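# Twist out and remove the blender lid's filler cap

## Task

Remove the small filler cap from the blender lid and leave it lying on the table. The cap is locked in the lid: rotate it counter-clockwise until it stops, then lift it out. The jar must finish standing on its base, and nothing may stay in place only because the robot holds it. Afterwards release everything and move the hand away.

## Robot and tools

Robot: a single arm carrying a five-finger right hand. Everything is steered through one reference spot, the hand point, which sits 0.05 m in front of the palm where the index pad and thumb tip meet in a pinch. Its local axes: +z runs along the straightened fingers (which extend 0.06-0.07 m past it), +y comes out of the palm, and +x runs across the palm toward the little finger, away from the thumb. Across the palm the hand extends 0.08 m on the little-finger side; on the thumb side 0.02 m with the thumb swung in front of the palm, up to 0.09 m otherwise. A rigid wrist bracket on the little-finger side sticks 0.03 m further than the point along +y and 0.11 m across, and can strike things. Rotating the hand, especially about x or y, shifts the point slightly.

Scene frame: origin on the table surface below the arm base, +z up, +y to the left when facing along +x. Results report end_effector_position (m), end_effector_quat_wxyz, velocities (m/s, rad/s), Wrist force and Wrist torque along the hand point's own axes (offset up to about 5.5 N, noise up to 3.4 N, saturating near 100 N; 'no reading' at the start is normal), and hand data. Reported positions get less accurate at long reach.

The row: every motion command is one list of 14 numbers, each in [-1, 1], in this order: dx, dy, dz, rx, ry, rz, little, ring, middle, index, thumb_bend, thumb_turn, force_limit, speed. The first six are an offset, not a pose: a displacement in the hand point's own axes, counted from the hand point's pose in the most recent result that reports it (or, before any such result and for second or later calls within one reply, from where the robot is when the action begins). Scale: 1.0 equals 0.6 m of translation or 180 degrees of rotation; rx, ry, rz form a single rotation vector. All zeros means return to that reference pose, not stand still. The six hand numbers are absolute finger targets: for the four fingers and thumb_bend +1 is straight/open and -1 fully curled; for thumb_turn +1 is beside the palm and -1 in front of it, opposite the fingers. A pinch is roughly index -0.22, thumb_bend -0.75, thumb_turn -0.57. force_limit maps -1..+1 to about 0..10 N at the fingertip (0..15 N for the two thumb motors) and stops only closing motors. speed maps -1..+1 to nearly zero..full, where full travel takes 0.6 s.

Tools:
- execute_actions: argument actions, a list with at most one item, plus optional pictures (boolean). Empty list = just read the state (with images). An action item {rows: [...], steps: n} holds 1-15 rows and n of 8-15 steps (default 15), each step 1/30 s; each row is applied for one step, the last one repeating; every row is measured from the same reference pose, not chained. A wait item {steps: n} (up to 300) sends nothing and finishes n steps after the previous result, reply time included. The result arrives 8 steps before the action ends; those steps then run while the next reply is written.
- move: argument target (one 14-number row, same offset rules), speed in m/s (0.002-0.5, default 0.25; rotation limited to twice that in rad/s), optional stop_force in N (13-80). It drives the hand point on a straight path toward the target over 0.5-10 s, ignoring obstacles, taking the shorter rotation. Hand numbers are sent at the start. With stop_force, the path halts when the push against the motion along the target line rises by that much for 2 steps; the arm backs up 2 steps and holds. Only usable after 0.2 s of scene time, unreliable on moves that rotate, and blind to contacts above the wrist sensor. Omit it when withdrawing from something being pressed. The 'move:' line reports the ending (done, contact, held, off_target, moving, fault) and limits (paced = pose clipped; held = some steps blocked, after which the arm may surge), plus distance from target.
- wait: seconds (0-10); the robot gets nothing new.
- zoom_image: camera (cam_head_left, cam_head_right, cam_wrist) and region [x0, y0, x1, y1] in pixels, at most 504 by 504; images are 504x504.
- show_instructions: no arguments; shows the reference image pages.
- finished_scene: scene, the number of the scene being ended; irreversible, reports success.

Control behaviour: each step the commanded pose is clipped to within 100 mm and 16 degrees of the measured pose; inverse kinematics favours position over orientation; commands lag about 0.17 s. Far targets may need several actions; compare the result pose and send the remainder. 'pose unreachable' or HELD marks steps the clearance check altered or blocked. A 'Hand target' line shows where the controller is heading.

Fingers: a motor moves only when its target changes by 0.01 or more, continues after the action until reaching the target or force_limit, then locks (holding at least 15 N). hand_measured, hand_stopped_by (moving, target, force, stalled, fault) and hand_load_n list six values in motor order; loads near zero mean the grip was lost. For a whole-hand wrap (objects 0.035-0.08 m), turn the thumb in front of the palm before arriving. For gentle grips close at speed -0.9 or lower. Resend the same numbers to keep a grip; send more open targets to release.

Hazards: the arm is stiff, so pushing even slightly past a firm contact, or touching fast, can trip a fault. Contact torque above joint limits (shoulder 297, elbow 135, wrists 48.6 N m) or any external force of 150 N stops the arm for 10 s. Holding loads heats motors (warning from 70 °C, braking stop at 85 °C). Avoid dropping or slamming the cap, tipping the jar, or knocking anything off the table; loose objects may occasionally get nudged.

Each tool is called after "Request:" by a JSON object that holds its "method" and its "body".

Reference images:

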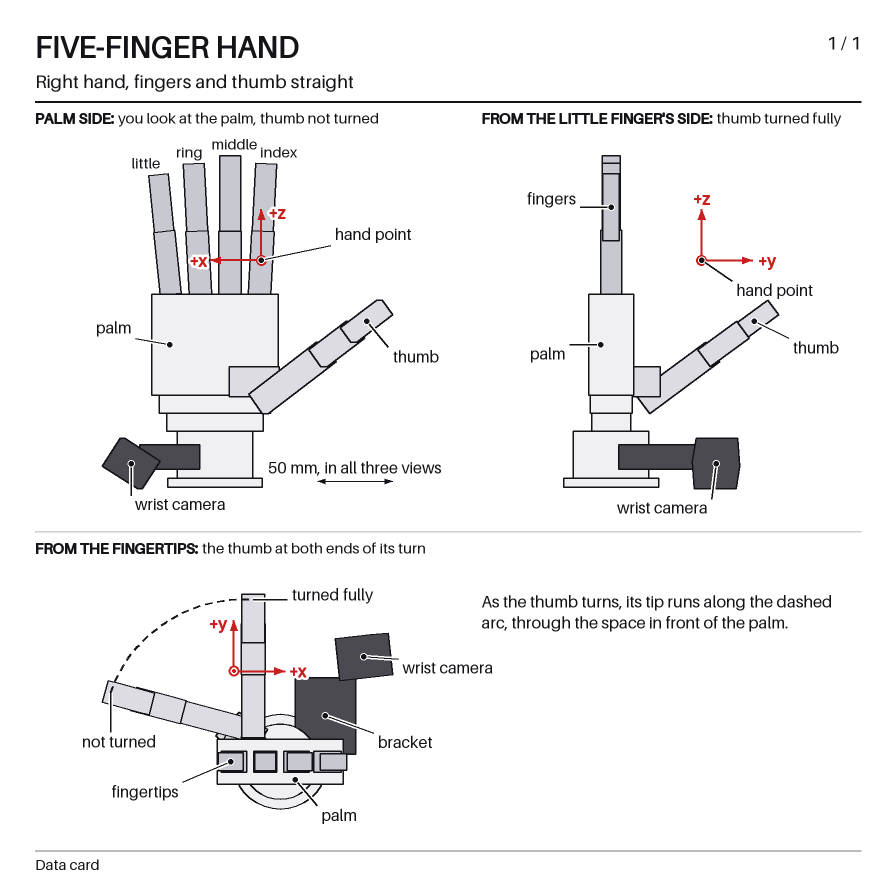

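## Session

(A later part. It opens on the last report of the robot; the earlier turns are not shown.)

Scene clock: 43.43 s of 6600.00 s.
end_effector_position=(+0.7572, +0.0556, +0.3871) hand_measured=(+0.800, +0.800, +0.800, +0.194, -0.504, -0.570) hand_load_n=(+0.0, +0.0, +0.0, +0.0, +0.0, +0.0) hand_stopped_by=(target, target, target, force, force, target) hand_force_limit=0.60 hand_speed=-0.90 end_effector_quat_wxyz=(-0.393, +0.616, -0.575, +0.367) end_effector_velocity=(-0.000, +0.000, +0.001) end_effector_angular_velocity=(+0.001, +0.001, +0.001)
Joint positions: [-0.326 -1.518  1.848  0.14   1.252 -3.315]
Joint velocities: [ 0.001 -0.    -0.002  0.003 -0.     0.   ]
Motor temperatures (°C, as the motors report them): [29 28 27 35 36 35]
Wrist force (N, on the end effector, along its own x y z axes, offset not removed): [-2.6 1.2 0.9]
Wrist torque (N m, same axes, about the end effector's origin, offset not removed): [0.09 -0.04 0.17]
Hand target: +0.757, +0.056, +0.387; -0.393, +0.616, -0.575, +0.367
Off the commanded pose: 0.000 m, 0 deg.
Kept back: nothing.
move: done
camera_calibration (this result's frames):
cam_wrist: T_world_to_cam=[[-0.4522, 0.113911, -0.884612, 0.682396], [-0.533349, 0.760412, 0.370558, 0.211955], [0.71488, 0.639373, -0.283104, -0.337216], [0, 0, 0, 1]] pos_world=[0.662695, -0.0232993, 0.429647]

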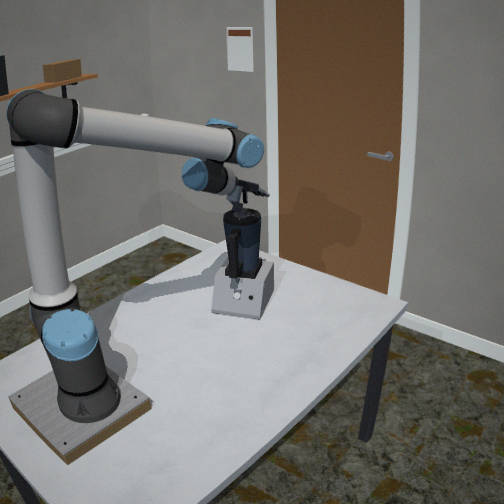

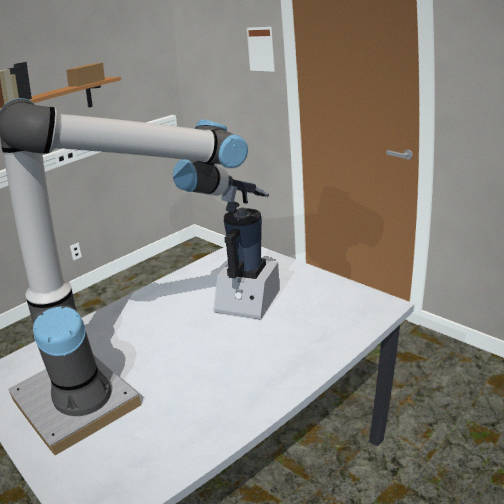

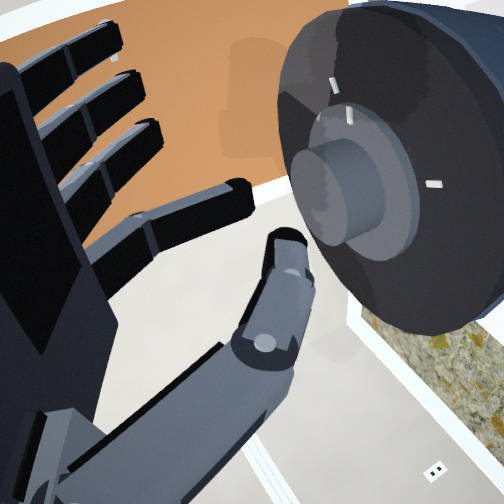

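Request:
{"method": "move", "body": {"target": [0,0.02,-0.004,0,0,0,0.8,0.8,0.8,0.38,-0.33,-0.57,0.6,0], "speed": 0.03}}

Request:
{"method": "move", "body": {"target": [0,0.027,0.0125,0,0,0,0.8,0.8,0.8,0.38,-0.33,-0.57,0.6,0], "speed": 0.015, "stop_force": 13}}

Scene clock: 45.10 s of 6600.00 s.
end_effector_position=(+0.7501, +0.0551, +0.3773) hand_measured=(+0.800, +0.800, +0.800, +0.380, -0.330, -0.570) hand_load_n=(+0.0, +0.0, +0.0, +0.0, +0.0, +0.0) hand_stopped_by=(target, target, target, target, target, target) hand_force_limit=0.60 hand_speed=0.00 end_effector_quat_wxyz=(-0.393, +0.616, -0.575, +0.367) end_effector_velocity=(-0.001, +0.001, -0.002) end_effector_angular_velocity=(+0.000, +0.001, +0.001)
Joint positions: [-0.332 -1.525  1.873  0.122  1.247 -3.317]
Joint velocities: [ 0.    -0.001  0.005 -0.003 -0.001 -0.   ]
Motor temperatures (°C, as the motors report them): [29 28 27 35 36 35]
Wrist force (N, on the end effector, along its own x y z axes, offset not removed): [0.3 1.5 2.1]
Wrist torque (N m, same axes, about the end effector's origin, offset not removed): [0.27 -0.60 0.35]
Hand target: +0.750, +0.055, +0.377; -0.393, +0.616, -0.575, +0.367
Off the commanded pose: 0.000 m, 0 deg.
Kept back: nothing.
move: done
camera_calibration (this result's frames):
cam_wrist: T_world_to_cam=[[-0.452211, 0.113907, -0.884607, 0.670632], [-0.53335, 0.760408, 0.370563, 0.212162], [0.714872, 0.639378, -0.283113, -0.334569], [0, 0, 0, 1]] pos_world=[0.655598, -0.0238031, 0.419906]

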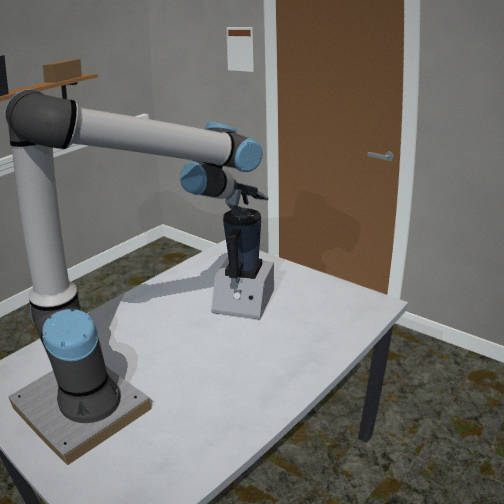

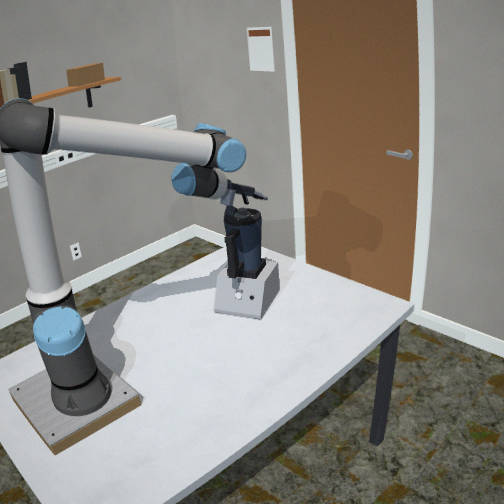

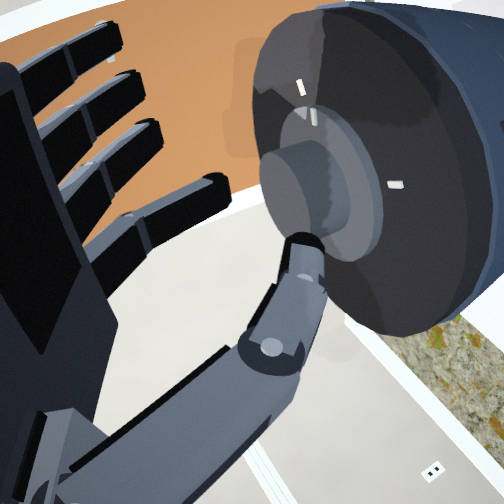

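Scene clock: 46.53 s of 6600.00 s.
end_effector_position=(+0.7501, +0.0550, +0.3596) hand_measured=(+0.800, +0.800, +0.800, +0.380, -0.330, -0.570) hand_load_n=(+0.0, +0.0, +0.0, +0.0, +0.0, +0.0) hand_stopped_by=(target, target, target, target, target, target) hand_force_limit=0.60 hand_speed=0.00 end_effector_quat_wxyz=(-0.393, +0.616, -0.575, +0.367) end_effector_velocity=(+0.000, +0.001, -0.001) end_effector_angular_velocity=(-0.000, -0.001, +0.002)
Joint positions: [-0.332 -1.514  1.895  0.09   1.246 -3.318]
Joint velocities: [ 0.002  0.001  0.001 -0.003 -0.    -0.   ]
Motor temperatures (°C, as the motors report them): [29 28 27 35 36 35]
Wrist force (N, on the end effector, along its own x y z axes, offset not removed): [-2.9 1.1 4.3]
Wrist torque (N m, same axes, about the end effector's origin, offset not removed): [-0.11 -0.24 -0.01]
Hand target: +0.750, +0.055, +0.359; -0.393, +0.616, -0.575, +0.367
Off the commanded pose: 0.000 m, 0 deg.
Kept back: nothing.
move: done
camera_calibration (this result's frames):
cam_wrist: T_world_to_cam=[[-0.452219, 0.113906, -0.884604, 0.65498], [-0.533348, 0.760408, 0.370567, 0.218741], [0.71487, 0.639379, -0.283119, -0.339566], [0, 0, 0, 1]] pos_world=[0.655605, -0.0238273, 0.402202]

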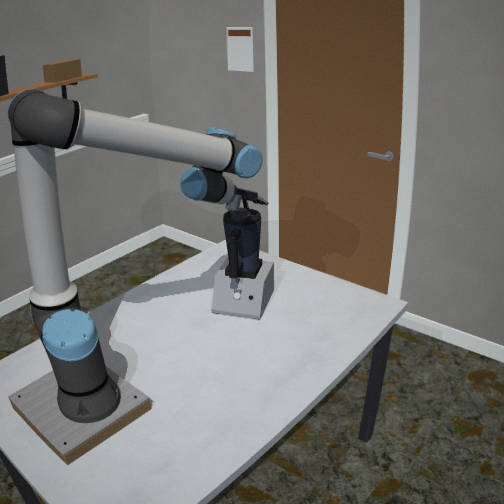

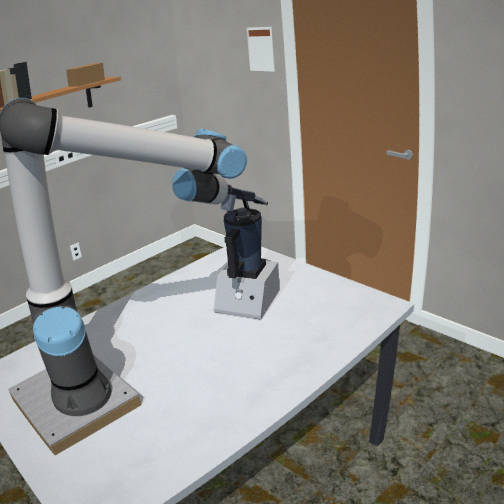

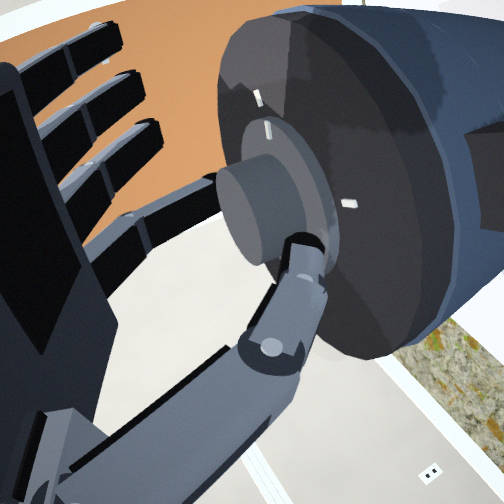

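Request:
{"method": "move", "body": {"target": [0,0.0025,0.0085,0,0,0,0.8,0.8,0.8,0.27,-0.42,-0.57,-0.6,-0.6], "speed": 0.006, "stop_force": 13}}

Request:
{"method": "move", "body": {"target": [0,0,0,0,0,0,0.8,0.8,0.8,-0.15,-0.75,-0.57,0.8,-0.9]}}

Request:
{"method": "move", "body": {"target": [0.004,0,0.0004,0,-0.05,-0.0235,0.8,0.8,0.8,-0.15,-0.75,-0.57,0.8,-0.9], "speed": 0.06}}

Scene clock: 48.03 s of 6600.00 s.
end_effector_position=(+0.7540, +0.0553, +0.3562) hand_measured=(+0.800, +0.800, +0.800, +0.272, -0.420, -0.570) hand_load_n=(+0.0, +0.0, +0.0, +0.0, +0.5, +0.0) hand_stopped_by=(target, target, target, force, target, target) hand_force_limit=-0.60 hand_speed=-0.60 end_effector_quat_wxyz=(-0.393, +0.616, -0.575, +0.367) end_effector_velocity=(+0.001, -0.001, -0.000) end_effector_angular_velocity=(+0.000, -0.000, -0.002)
Joint positions: [-0.329 -1.506  1.892  0.084  1.249 -3.316]
Joint velocities: [-0.001  0.002 -0.001 -0.001  0.001  0.001]
Motor temperatures (°C, as the motors report them): [29 28 27 35 36 35]
Wrist force (N, on the end effector, along its own x y z axes, offset not removed): [-1.9 -3.0 -5.6]
Wrist torque (N m, same axes, about the end effector's origin, offset not removed): [-0.42 -0.16 0.21]
Hand target: +0.754, +0.055, +0.356; -0.393, +0.616, -0.575, +0.367
Off the commanded pose: 0.000 m, 0 deg.
Kept back: nothing.
move: done
camera_calibration (this result's frames):
cam_wrist: T_world_to_cam=[[-0.452223, 0.113906, -0.884601, 0.653675], [-0.533349, 0.760406, 0.37057, 0.221901], [0.714866, 0.639381, -0.283121, -0.343514], [0, 0, 0, 1]] pos_world=[0.659524, -0.0235557, 0.398756]

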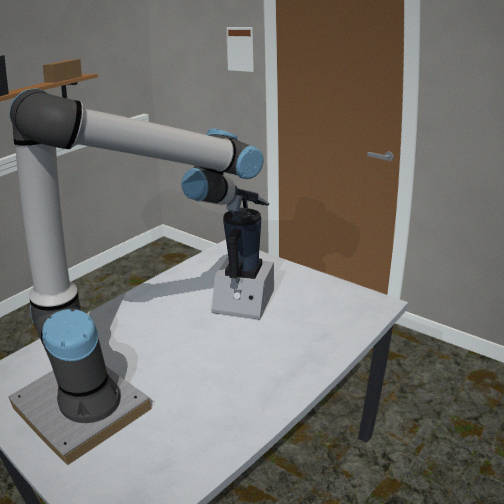

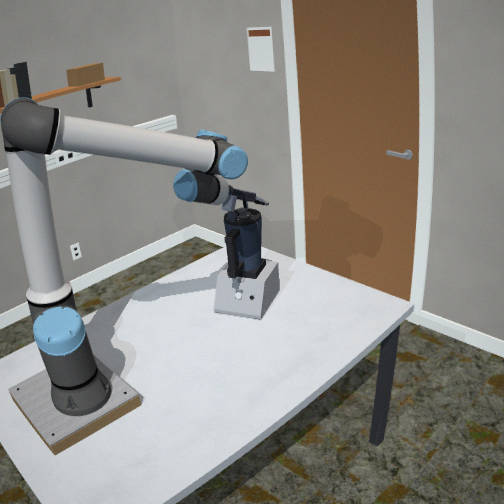

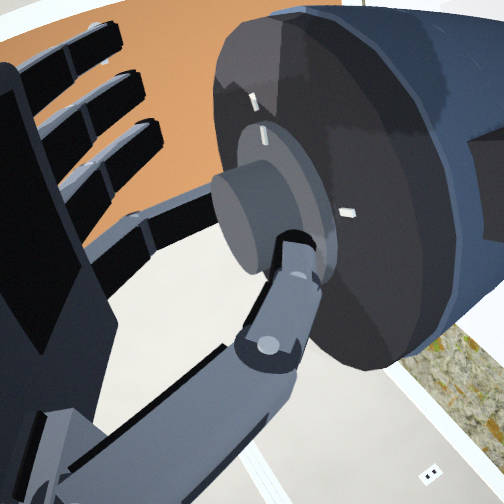

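Scene clock: 49.27 s of 6600.00 s.
end_effector_position=(+0.7541, +0.0553, +0.3562) hand_measured=(+0.800, +0.800, +0.800, +0.216, -0.496, -0.570) hand_load_n=(+0.0, +0.0, +0.0, +11.0, +12.5, +0.5) hand_stopped_by=(target, target, target, force, force, target) hand_force_limit=0.80 hand_speed=-0.90 end_effector_quat_wxyz=(-0.393, +0.616, -0.575, +0.367) end_effector_velocity=(-0.000, -0.001, +0.000) end_effector_angular_velocity=(-0.000, -0.000, -0.001)
Joint positions: [-0.329 -1.506  1.892  0.084  1.249 -3.316]
Joint velocities: [-0.001 -0.    -0.     0.     0.    -0.   ]
Motor temperatures (°C, as the motors report them): [29 28 27 35 36 35]
Wrist force (N, on the end effector, along its own x y z axes, offset not removed): [-2.9 0.6 4.0]
Wrist torque (N m, same axes, about the end effector's origin, offset not removed): [-0.04 -0.07 0.52]
Hand target: +0.754, +0.055, +0.356; -0.393, +0.616, -0.575, +0.367
Off the commanded pose: 0.000 m, 0 deg.
Kept back: nothing.
move: done
camera_calibration (this result's frames):
cam_wrist: T_world_to_cam=[[-0.45223, 0.113908, -0.884598, 0.653673], [-0.533346, 0.760405, 0.370576, 0.221914], [0.714864, 0.639382, -0.283125, -0.343534], [0, 0, 0, 1]] pos_world=[0.659547, -0.0235536, 0.398739]

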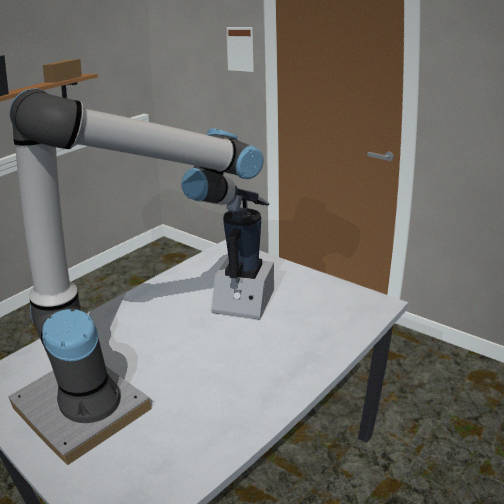

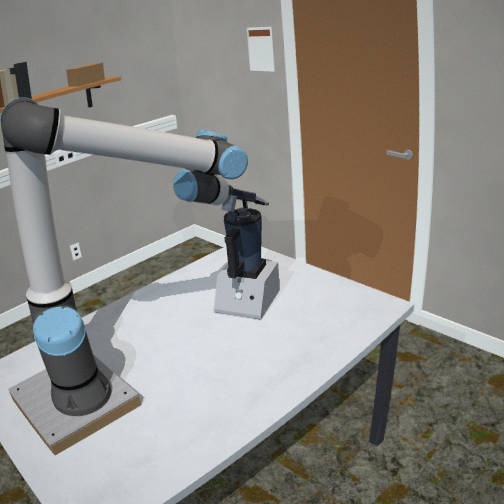

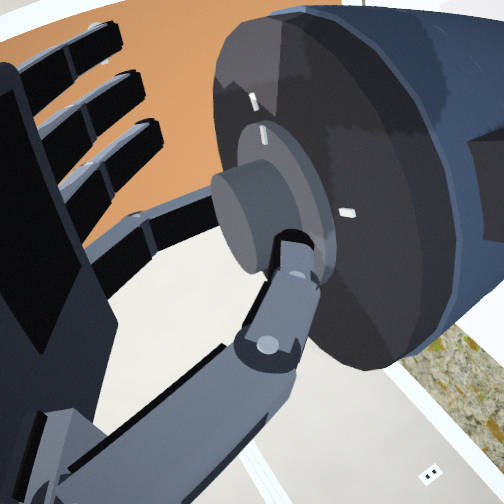

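Scene clock: 51.03 s of 6600.00 s.
end_effector_position=(+0.7544, +0.0530, +0.3561) hand_measured=(+0.800, +0.800, +0.800, +0.216, -0.496, -0.570) hand_load_n=(+0.0, +0.0, +0.0, +10.5, +13.0, +2.5) hand_stopped_by=(target, target, target, force, force, target) hand_force_limit=0.80 hand_speed=-0.90 end_effector_quat_wxyz=(-0.423, +0.664, -0.520, +0.332) end_effector_velocity=(-0.000, -0.001, -0.000) end_effector_angular_velocity=(-0.001, +0.000, +0.009)
Joint positions: [-0.392 -1.475  1.864  0.135  1.042 -3.44 ]
Joint velocities: [-0.004  0.002 -0.002  0.004 -0.01  -0.008]
Motor temperatures (°C, as the motors report them): [29 28 27 35 36 35]
Wrist force (N, on the end effector, along its own x y z axes, offset not removed): [-1.5 0.1 11.4]
Wrist torque (N m, same axes, about the end effector's origin, offset not removed): [-0.99 -1.00 0.35]
Hand target: +0.754, +0.053, +0.356; -0.423, +0.664, -0.520, +0.332
Off the commanded pose: 0.000 m, 0 deg.
Kept back: nothing.
move: done
camera_calibration (this result's frames):
cam_wrist: T_world_to_cam=[[-0.46512, 0.0337882, -0.884603, 0.668016], [-0.656114, 0.657677, 0.370102, 0.32217], [0.594288, 0.752542, -0.28373, -0.257148], [0, 0, 0, 1]] pos_world=[0.674908, -0.0409406, 0.398733]

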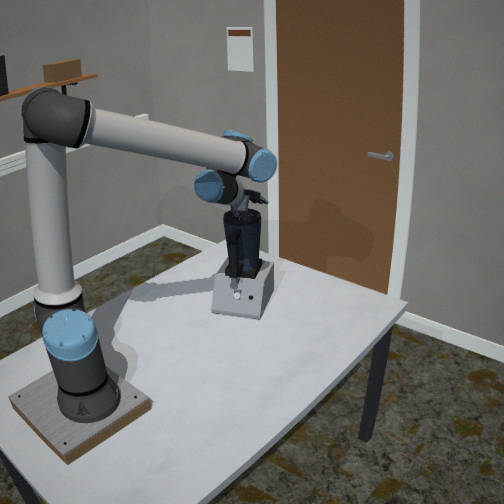

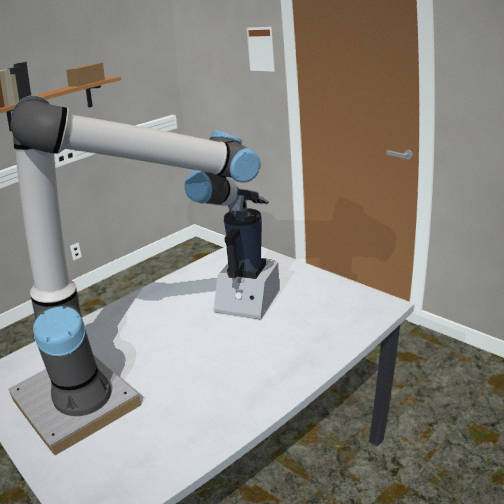

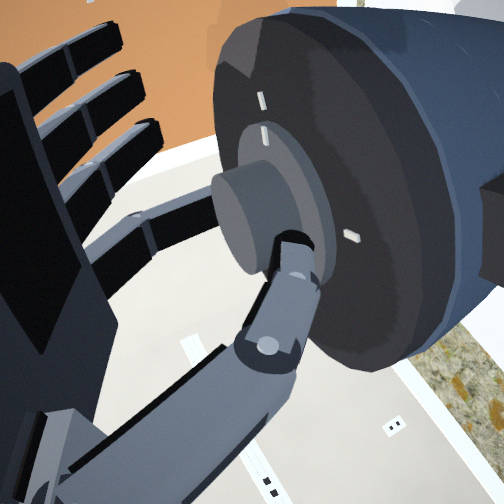

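It was still turning. A little more.

Request:
{"method": "move", "body": {"target": [0.003,0,0.0003,0,-0.04,-0.019,0.8,0.8,0.8,-0.15,-0.75,-0.57,0.8,-0.9], "speed": 0.06}}

Scene clock: 54.03 s of 6600.00 s.
end_effector_position=(+0.7550, +0.0513, +0.3560) hand_measured=(+0.800, +0.800, +0.800, +0.216, -0.496, -0.570) hand_load_n=(+0.0, +0.0, +0.0, +10.5, +13.0, +2.5) hand_stopped_by=(target, target, target, force, force, target) hand_force_limit=0.80 hand_speed=-0.90 end_effector_quat_wxyz=(-0.445, +0.698, -0.472, +0.302) end_effector_velocity=(+0.001, -0.002, +0.001) end_effector_angular_velocity=(-0.003, -0.002, +0.007)
Joint positions: [-0.432 -1.436  1.827  0.201  0.89  -3.555]
Joint velocities: [-0.005  0.003 -0.005  0.006 -0.009 -0.011]
Motor temperatures (°C, as the motors report them): [29 28 27 35 36 35]
Wrist force (N, on the end effector, along its own x y z axes, offset not removed): [-2.6 -2.4 -1.9]
Wrist torque (N m, same axes, about the end effector's origin, offset not removed): [-0.58 -0.51 0.33]
Hand target: +0.755, +0.051, +0.356; -0.445, +0.699, -0.472, +0.302
Off the commanded pose: 0.000 m, 0 deg.
Kept back: nothing.
move: done
camera_calibration (this result's frames):
cam_wrist: T_world_to_cam=[[-0.465205, -0.0316874, -0.884636, 0.671738], [-0.740584, 0.561356, 0.369344, 0.392673], [0.484892, 0.826967, -0.284613, -0.177153], [0, 0, 0, 1]] pos_world=[0.689203, -0.0526441, 0.398792]

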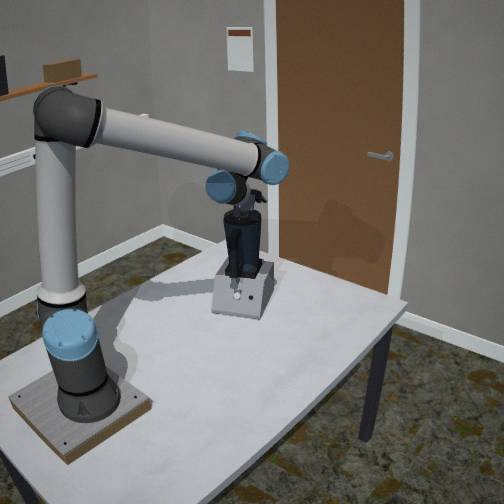

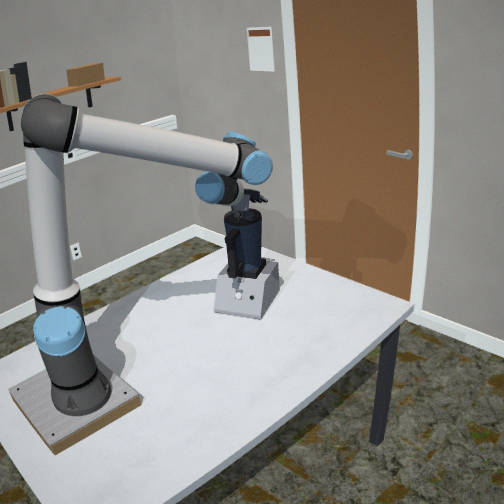

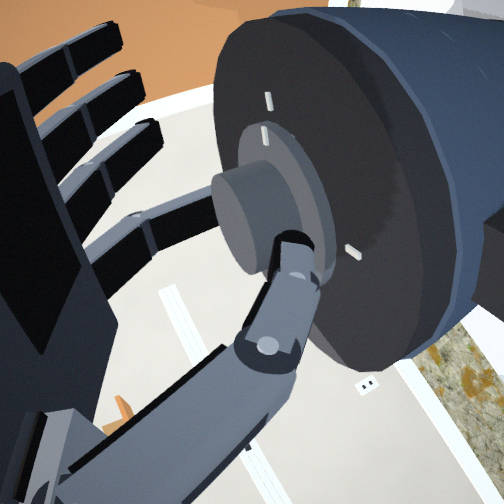

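Request:
{"method": "move", "body": {"target": [0.003,0,0.0003,0,-0.04,-0.019,0.8,0.8,0.8,-0.15,-0.75,-0.57,0.8,-0.9], "speed": 0.06}}

Scene clock: 55.80 s of 6600.00 s.
end_effector_position=(+0.7559, +0.0497, +0.3560) hand_measured=(+0.800, +0.800, +0.800, +0.216, -0.494, -0.570) hand_load_n=(+0.0, +0.0, +0.0, +10.0, +13.5, +6.0) hand_stopped_by=(target, target, target, force, force, target) hand_force_limit=0.80 hand_speed=-0.90 end_effector_quat_wxyz=(-0.464, +0.730, -0.423, +0.271) end_effector_velocity=(+0.000, -0.001, +0.001) end_effector_angular_velocity=(-0.002, -0.001, +0.009)
Joint positions: [-0.464 -1.385  1.778  0.295  0.755 -3.694]
Joint velocities: [-0.002  0.004 -0.005  0.008 -0.008 -0.012]
Motor temperatures (°C, as the motors report them): [29 28 27 35 36 35]
Wrist force (N, on the end effector, along its own x y z axes, offset not removed): [3.5 5.5 -5.9]
Wrist torque (N m, same axes, about the end effector's origin, offset not removed): [1.07 -0.63 0.82]
Hand target: +0.756, +0.050, +0.356; -0.464, +0.730, -0.423, +0.271
Off the commanded pose: 0.000 m, 0 deg.
Kept back: nothing.
move: done
camera_calibration (this result's frames):
cam_wrist: T_world_to_cam=[[-0.456241, -0.0965512, -0.884603, 0.668471], [-0.81097, 0.454319, 0.368677, 0.452949], [0.366296, 0.885591, -0.285579, -0.089176], [0, 0, 0, 1]] pos_world=[0.704976, -0.0622681, 0.398873]

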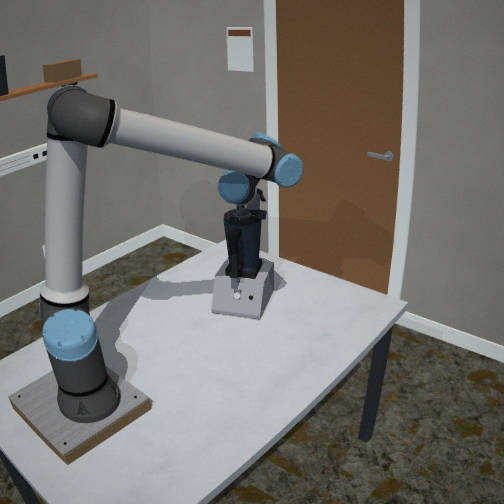

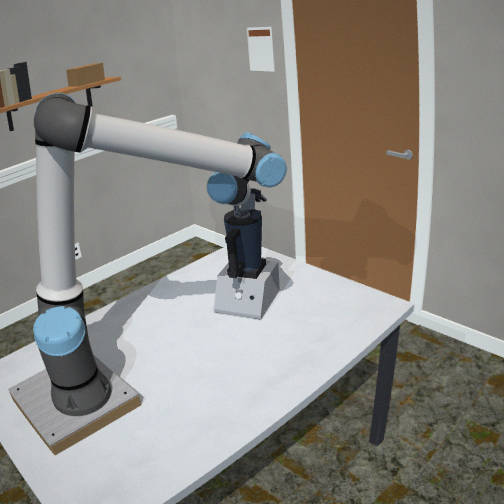

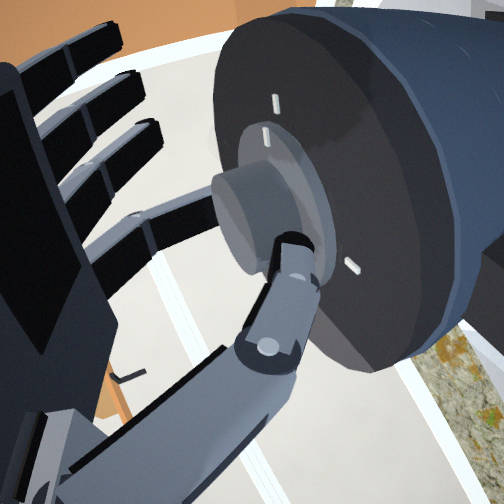

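Load rising, so it's at the stop. Lift.

Request:
{"method": "move", "body": {"target": [0,-0.015,-0.007,0,0,0,0.8,0.8,0.8,-0.15,-0.75,-0.57,0.8,-0.9], "speed": 0.01}}

Scene clock: 57.23 s of 6600.00 s.
end_effector_position=(+0.7558, +0.0497, +0.3658) hand_measured=(+0.800, +0.800, +0.800, +0.216, -0.494, -0.570) hand_load_n=(+0.0, +0.0, +0.0, +10.5, +12.0, +0.5) hand_stopped_by=(target, target, target, force, force, target) hand_force_limit=0.80 hand_speed=-0.90 end_effector_quat_wxyz=(-0.464, +0.730, -0.423, +0.271) end_effector_velocity=(-0.000, -0.000, +0.001) end_effector_angular_velocity=(-0.000, +0.001, -0.000)
Joint positions: [-0.463 -1.391  1.767  0.312  0.755 -3.694]
Joint velocities: [-0.001 -0.001 -0.001  0.003  0.    -0.001]
Motor temperatures (°C, as the motors report them): [29 28 27 35 36 35]
Wrist force (N, on the end effector, along its own x y z axes, offset not removed): [-3.9 3.5 2.8]
Wrist torque (N m, same axes, about the end effector's origin, offset not removed): [-0.30 0.01 -0.03]
Hand target: +0.756, +0.050, +0.366; -0.464, +0.730, -0.423, +0.271
Off the commanded pose: 0.000 m, 0 deg.
Kept back: nothing.
move: done
camera_calibration (this result's frames):
cam_wrist: T_world_to_cam=[[-0.456217, -0.0965613, -0.884614, 0.677112], [-0.810983, 0.454315, 0.368652, 0.44931], [0.366296, 0.885592, -0.285576, -0.0863913], [0, 0, 0, 1]] pos_world=[0.704938, -0.062238, 0.408673]

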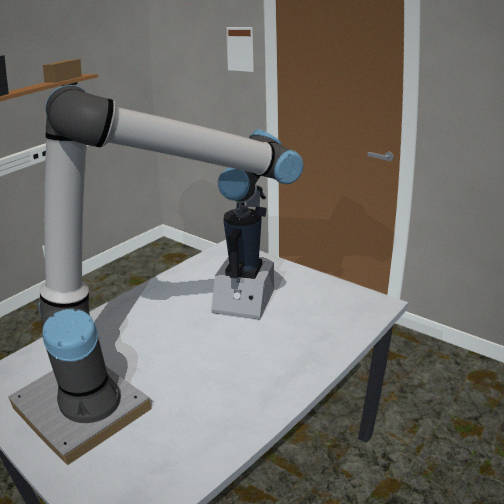

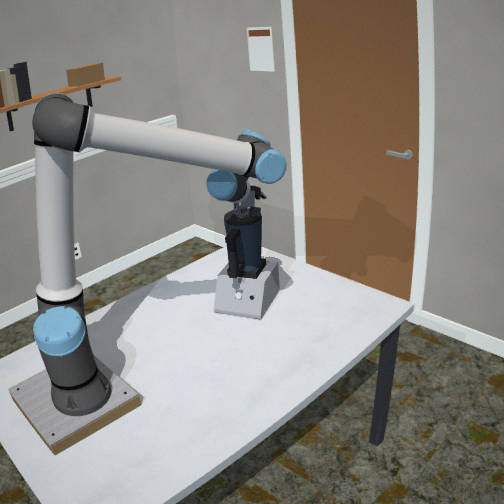

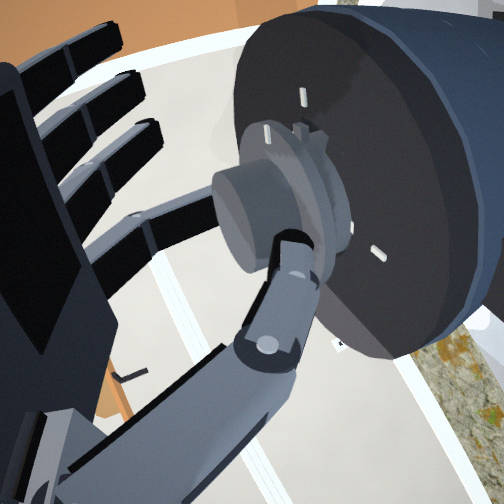

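Request:
{"method": "move", "body": {"target": [0,-0.09,-0.042,0,0,0,0.8,0.8,0.8,-0.15,-0.75,-0.57,0.8,-0.9], "speed": 0.05}}

Scene clock: 59.07 s of 6600.00 s.
end_effector_position=(+0.7556, +0.0499, +0.4252) hand_measured=(+0.800, +0.800, +0.800, +0.216, -0.494, -0.570) hand_load_n=(+0.0, +0.0, +0.0, +11.0, +11.5, -0.5) hand_stopped_by=(target, target, target, force, force, target) hand_force_limit=0.80 hand_speed=-0.90 end_effector_quat_wxyz=(-0.464, +0.730, -0.423, +0.271) end_effector_velocity=(+0.001, -0.000, +0.002) end_effector_angular_velocity=(-0.000, -0.001, -0.000)
Joint positions: [-0.461 -1.422  1.694  0.414  0.756 -3.692]
Joint velocities: [ 0.    -0.001 -0.004  0.003  0.     0.   ]
Motor temperatures (°C, as the motors report them): [29 28 27 35 36 35]
Wrist force (N, on the end effector, along its own x y z axes, offset not removed): [3.3 -7.5 4.4]
Wrist torque (N m, same axes, about the end effector's origin, offset not removed): [-1.38 -0.99 0.33]
Hand target: +0.756, +0.050, +0.425; -0.464, +0.730, -0.423, +0.271
Off the commanded pose: 0.000 m, 0 deg.
Kept back: nothing.
move: done
camera_calibration (this result's frames):
cam_wrist: T_world_to_cam=[[-0.456244, -0.0964827, -0.884608, 0.729613], [-0.810954, 0.454324, 0.368704, 0.427044], [0.366325, 0.885596, -0.285526, -0.0695478], [0, 0, 0, 1]] pos_world=[0.704672, -0.0620297, 0.468111]

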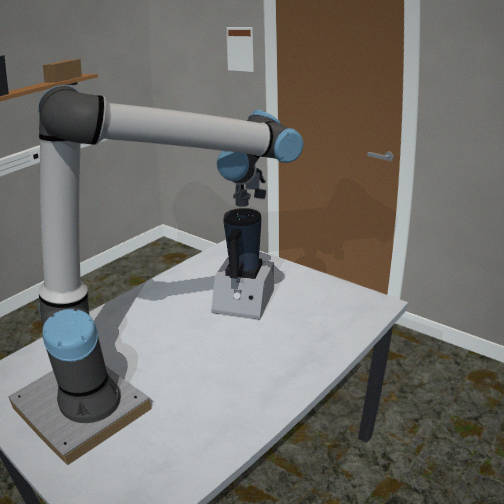

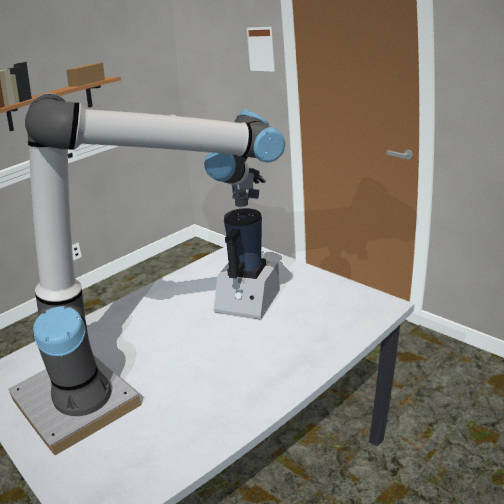

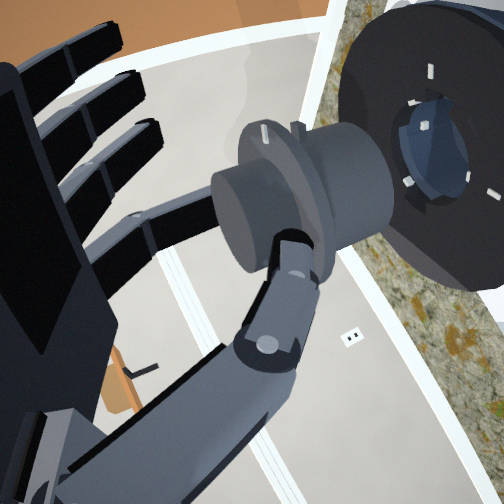

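Request:
{"method": "move", "body": {"target": [0.348,0.125,-0.268,0,0.2265,0.106,0.8,0.8,0.8,-0.15,-0.75,-0.57,0.8,-0.9], "speed": 0.25}}

Request:
{"method": "move", "body": {"target": [0,0.55,0.257,0,0,0,0.8,0.8,0.8,-0.15,-0.75,-0.57,0.8,-0.9], "speed": 0.25}}

Scene clock: 61.57 s of 6600.00 s.
end_effector_position=(+0.7051, -0.2191, +0.4259) hand_measured=(+0.800, +0.800, +0.800, +0.216, -0.494, -0.570) hand_load_n=(+0.0, +0.0, +0.0, +11.0, +11.5, -0.5) hand_stopped_by=(target, target, target, force, force, target) hand_force_limit=0.80 hand_speed=-0.90 end_effector_quat_wxyz=(+0.327, -0.511, +0.670, -0.428) end_effector_velocity=(-0.000, -0.004, +0.001) end_effector_angular_velocity=(-0.001, -0.001, -0.008)
Joint positions: [-0.729 -1.576  1.831  0.219  1.191 -3.347]
Joint velocities: [-0.003 -0.    -0.001 -0.001  0.005  0.002]
Motor temperatures (°C, as the motors report them): [29 28 27 35 36 35]
Wrist force (N, on the end effector, along its own x y z axes, offset not removed): [3.5 1.0 3.9]
Wrist torque (N m, same axes, about the end effector's origin, offset not removed): [-0.03 -1.05 0.56]
Hand target: +0.705, -0.219, +0.426; +0.327, -0.511, +0.670, -0.428
Off the commanded pose: 0.000 m, 0 deg.
Kept back: nothing.
move: done
camera_calibration (this result's frames):
cam_wrist: T_world_to_cam=[[-0.38824, 0.256155, -0.885243, 0.710801], [-0.253452, 0.89387, 0.369808, 0.21088], [0.88602, 0.367941, -0.282113, -0.293938], [0, 0, 0, 1]] pos_world=[0.589844, -0.262423, 0.468323]

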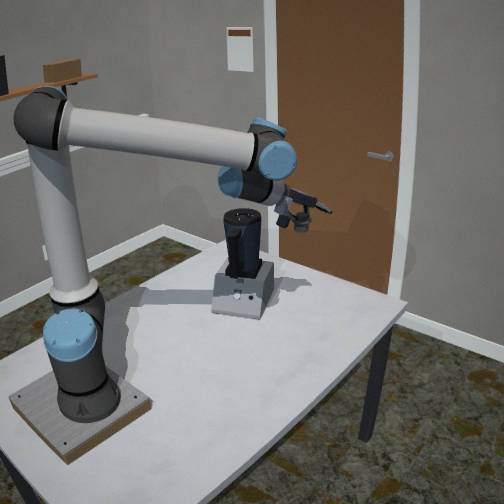

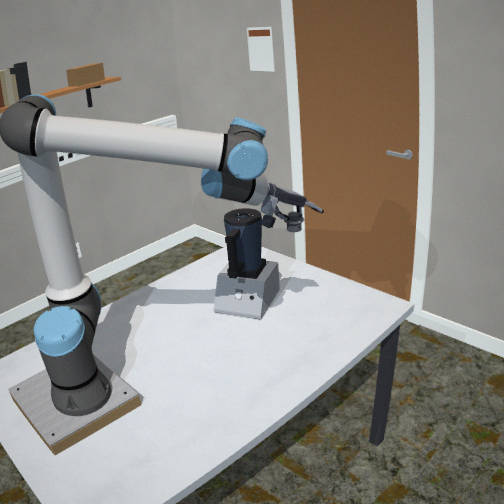

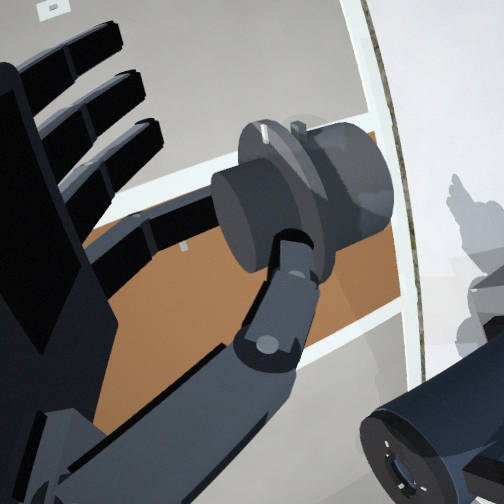

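Scene clock: 63.60 s of 6600.00 s.
end_effector_position=(+0.7067, -0.2202, +0.0617) hand_measured=(+0.800, +0.800, +0.800, +0.216, -0.494, -0.570) hand_load_n=(+0.0, +0.0, +0.0, +11.0, +11.5, -0.5) hand_stopped_by=(target, target, target, force, force, target) hand_force_limit=0.80 hand_speed=-0.90 end_effector_quat_wxyz=(+0.327, -0.511, +0.670, -0.428) end_effector_velocity=(+0.001, +0.000, -0.001) end_effector_angular_velocity=(+0.000, -0.001, -0.000)
Joint positions: [-0.741 -1.201  2.157 -0.48   1.181 -3.353]
Joint velocities: [ 0.001  0.003 -0.    -0.004  0.     0.001]
Motor temperatures (°C, as the motors report them): [29 28 27 35 36 35]
Wrist force (N, on the end effector, along its own x y z axes, offset not removed): [0.6 -6.1 2.3]
Wrist torque (N m, same axes, about the end effector's origin, offset not removed): [-1.01 -0.44 0.20]
Hand target: +0.707, -0.220, +0.062; +0.327, -0.511, +0.670, -0.428
Off the commanded pose: 0.001 m, 0 deg.
Kept back: nothing.
move: done
camera_calibration (this result's frames):
cam_wrist: T_world_to_cam=[[-0.38824, 0.256172, -0.885238, 0.389305], [-0.253401, 0.893884, 0.369809, 0.346903], [0.886035, 0.367895, -0.282127, -0.397741], [0, 0, 0, 1]] pos_world=[0.591462, -0.263493, 0.104126]

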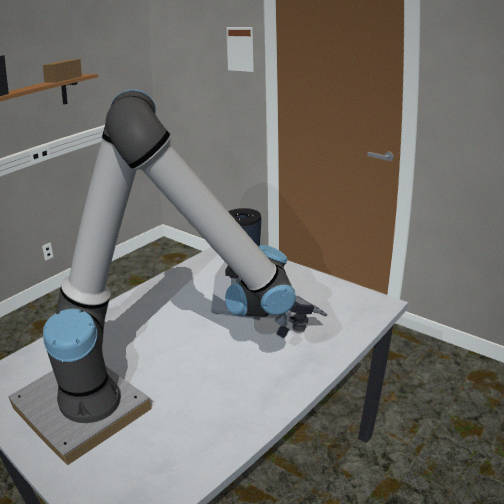

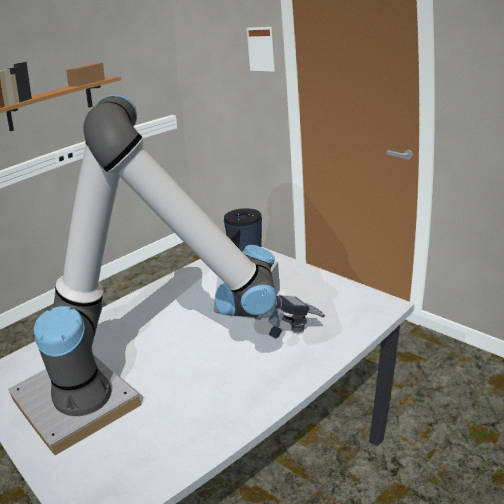

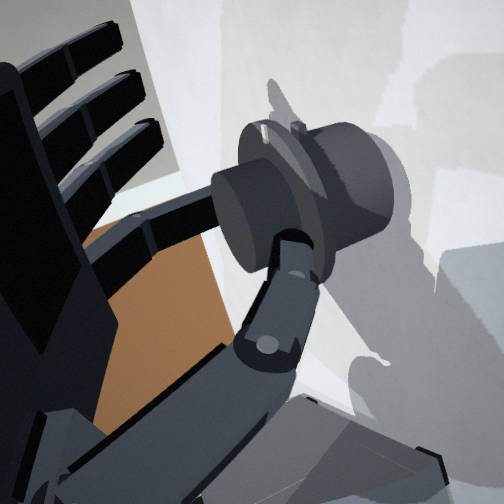

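Request:
{"method": "move", "body": {"target": [0,0.05,0.0233,0,0,0,0.8,0.8,0.8,-0.15,-0.75,-0.57,0.8,-0.9], "speed": 0.008, "stop_force": 13}}

Scene clock: 66.10 s of 6600.00 s.
end_effector_position=(+0.7068, -0.2201, +0.0463) hand_measured=(+0.800, +0.800, +0.800, +0.216, -0.494, -0.570) hand_load_n=(+0.0, +0.0, +0.0, +12.0, +9.5, +1.0) hand_stopped_by=(target, target, target, force, force, target) hand_force_limit=0.80 hand_speed=-0.90 end_effector_quat_wxyz=(+0.327, -0.511, +0.670, -0.428) end_effector_velocity=(-0.001, +0.000, +0.001) end_effector_angular_velocity=(+0.002, +0.002, -0.001)
Joint positions: [-0.741 -1.176  2.162 -0.51   1.181 -3.353]
Joint velocities: [-0.001 -0.003  0.     0.006  0.     0.   ]
Motor temperatures (°C, as the motors report them): [29 28 27 35 36 35]
Wrist force (N, on the end effector, along its own x y z axes, offset not removed): [-1.4 -14.4 -12.1]
Wrist torque (N m, same axes, about the end effector's origin, offset not removed): [-0.21 -0.80 0.10]
Hand target: +0.707, -0.220, +0.047; +0.327, -0.511, +0.670, -0.428
Off the commanded pose: 0.018 m, 0 deg.
Kept back: nothing.
move: contact
camera_calibration (this result's frames):
cam_wrist: T_world_to_cam=[[-0.388322, 0.256236, -0.885183, 0.375721], [-0.253524, 0.893792, 0.369947, 0.352619], [0.885964, 0.368074, -0.282117, -0.402055], [0, 0, 0, 1]] pos_world=[0.591505, -0.263456, 0.0887047]

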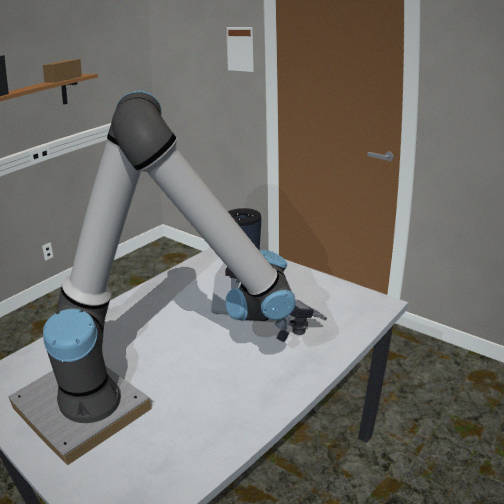

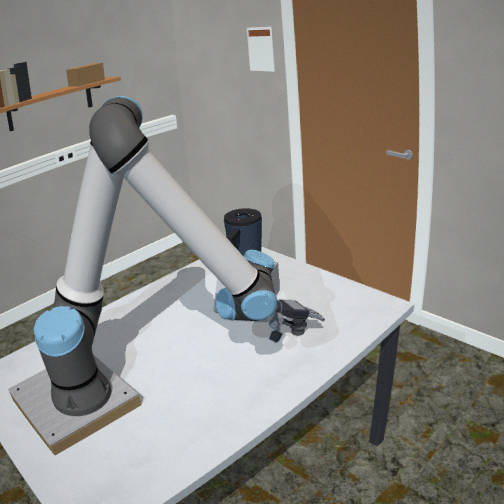

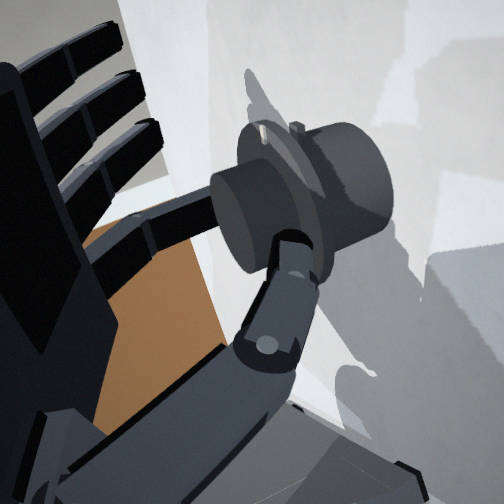

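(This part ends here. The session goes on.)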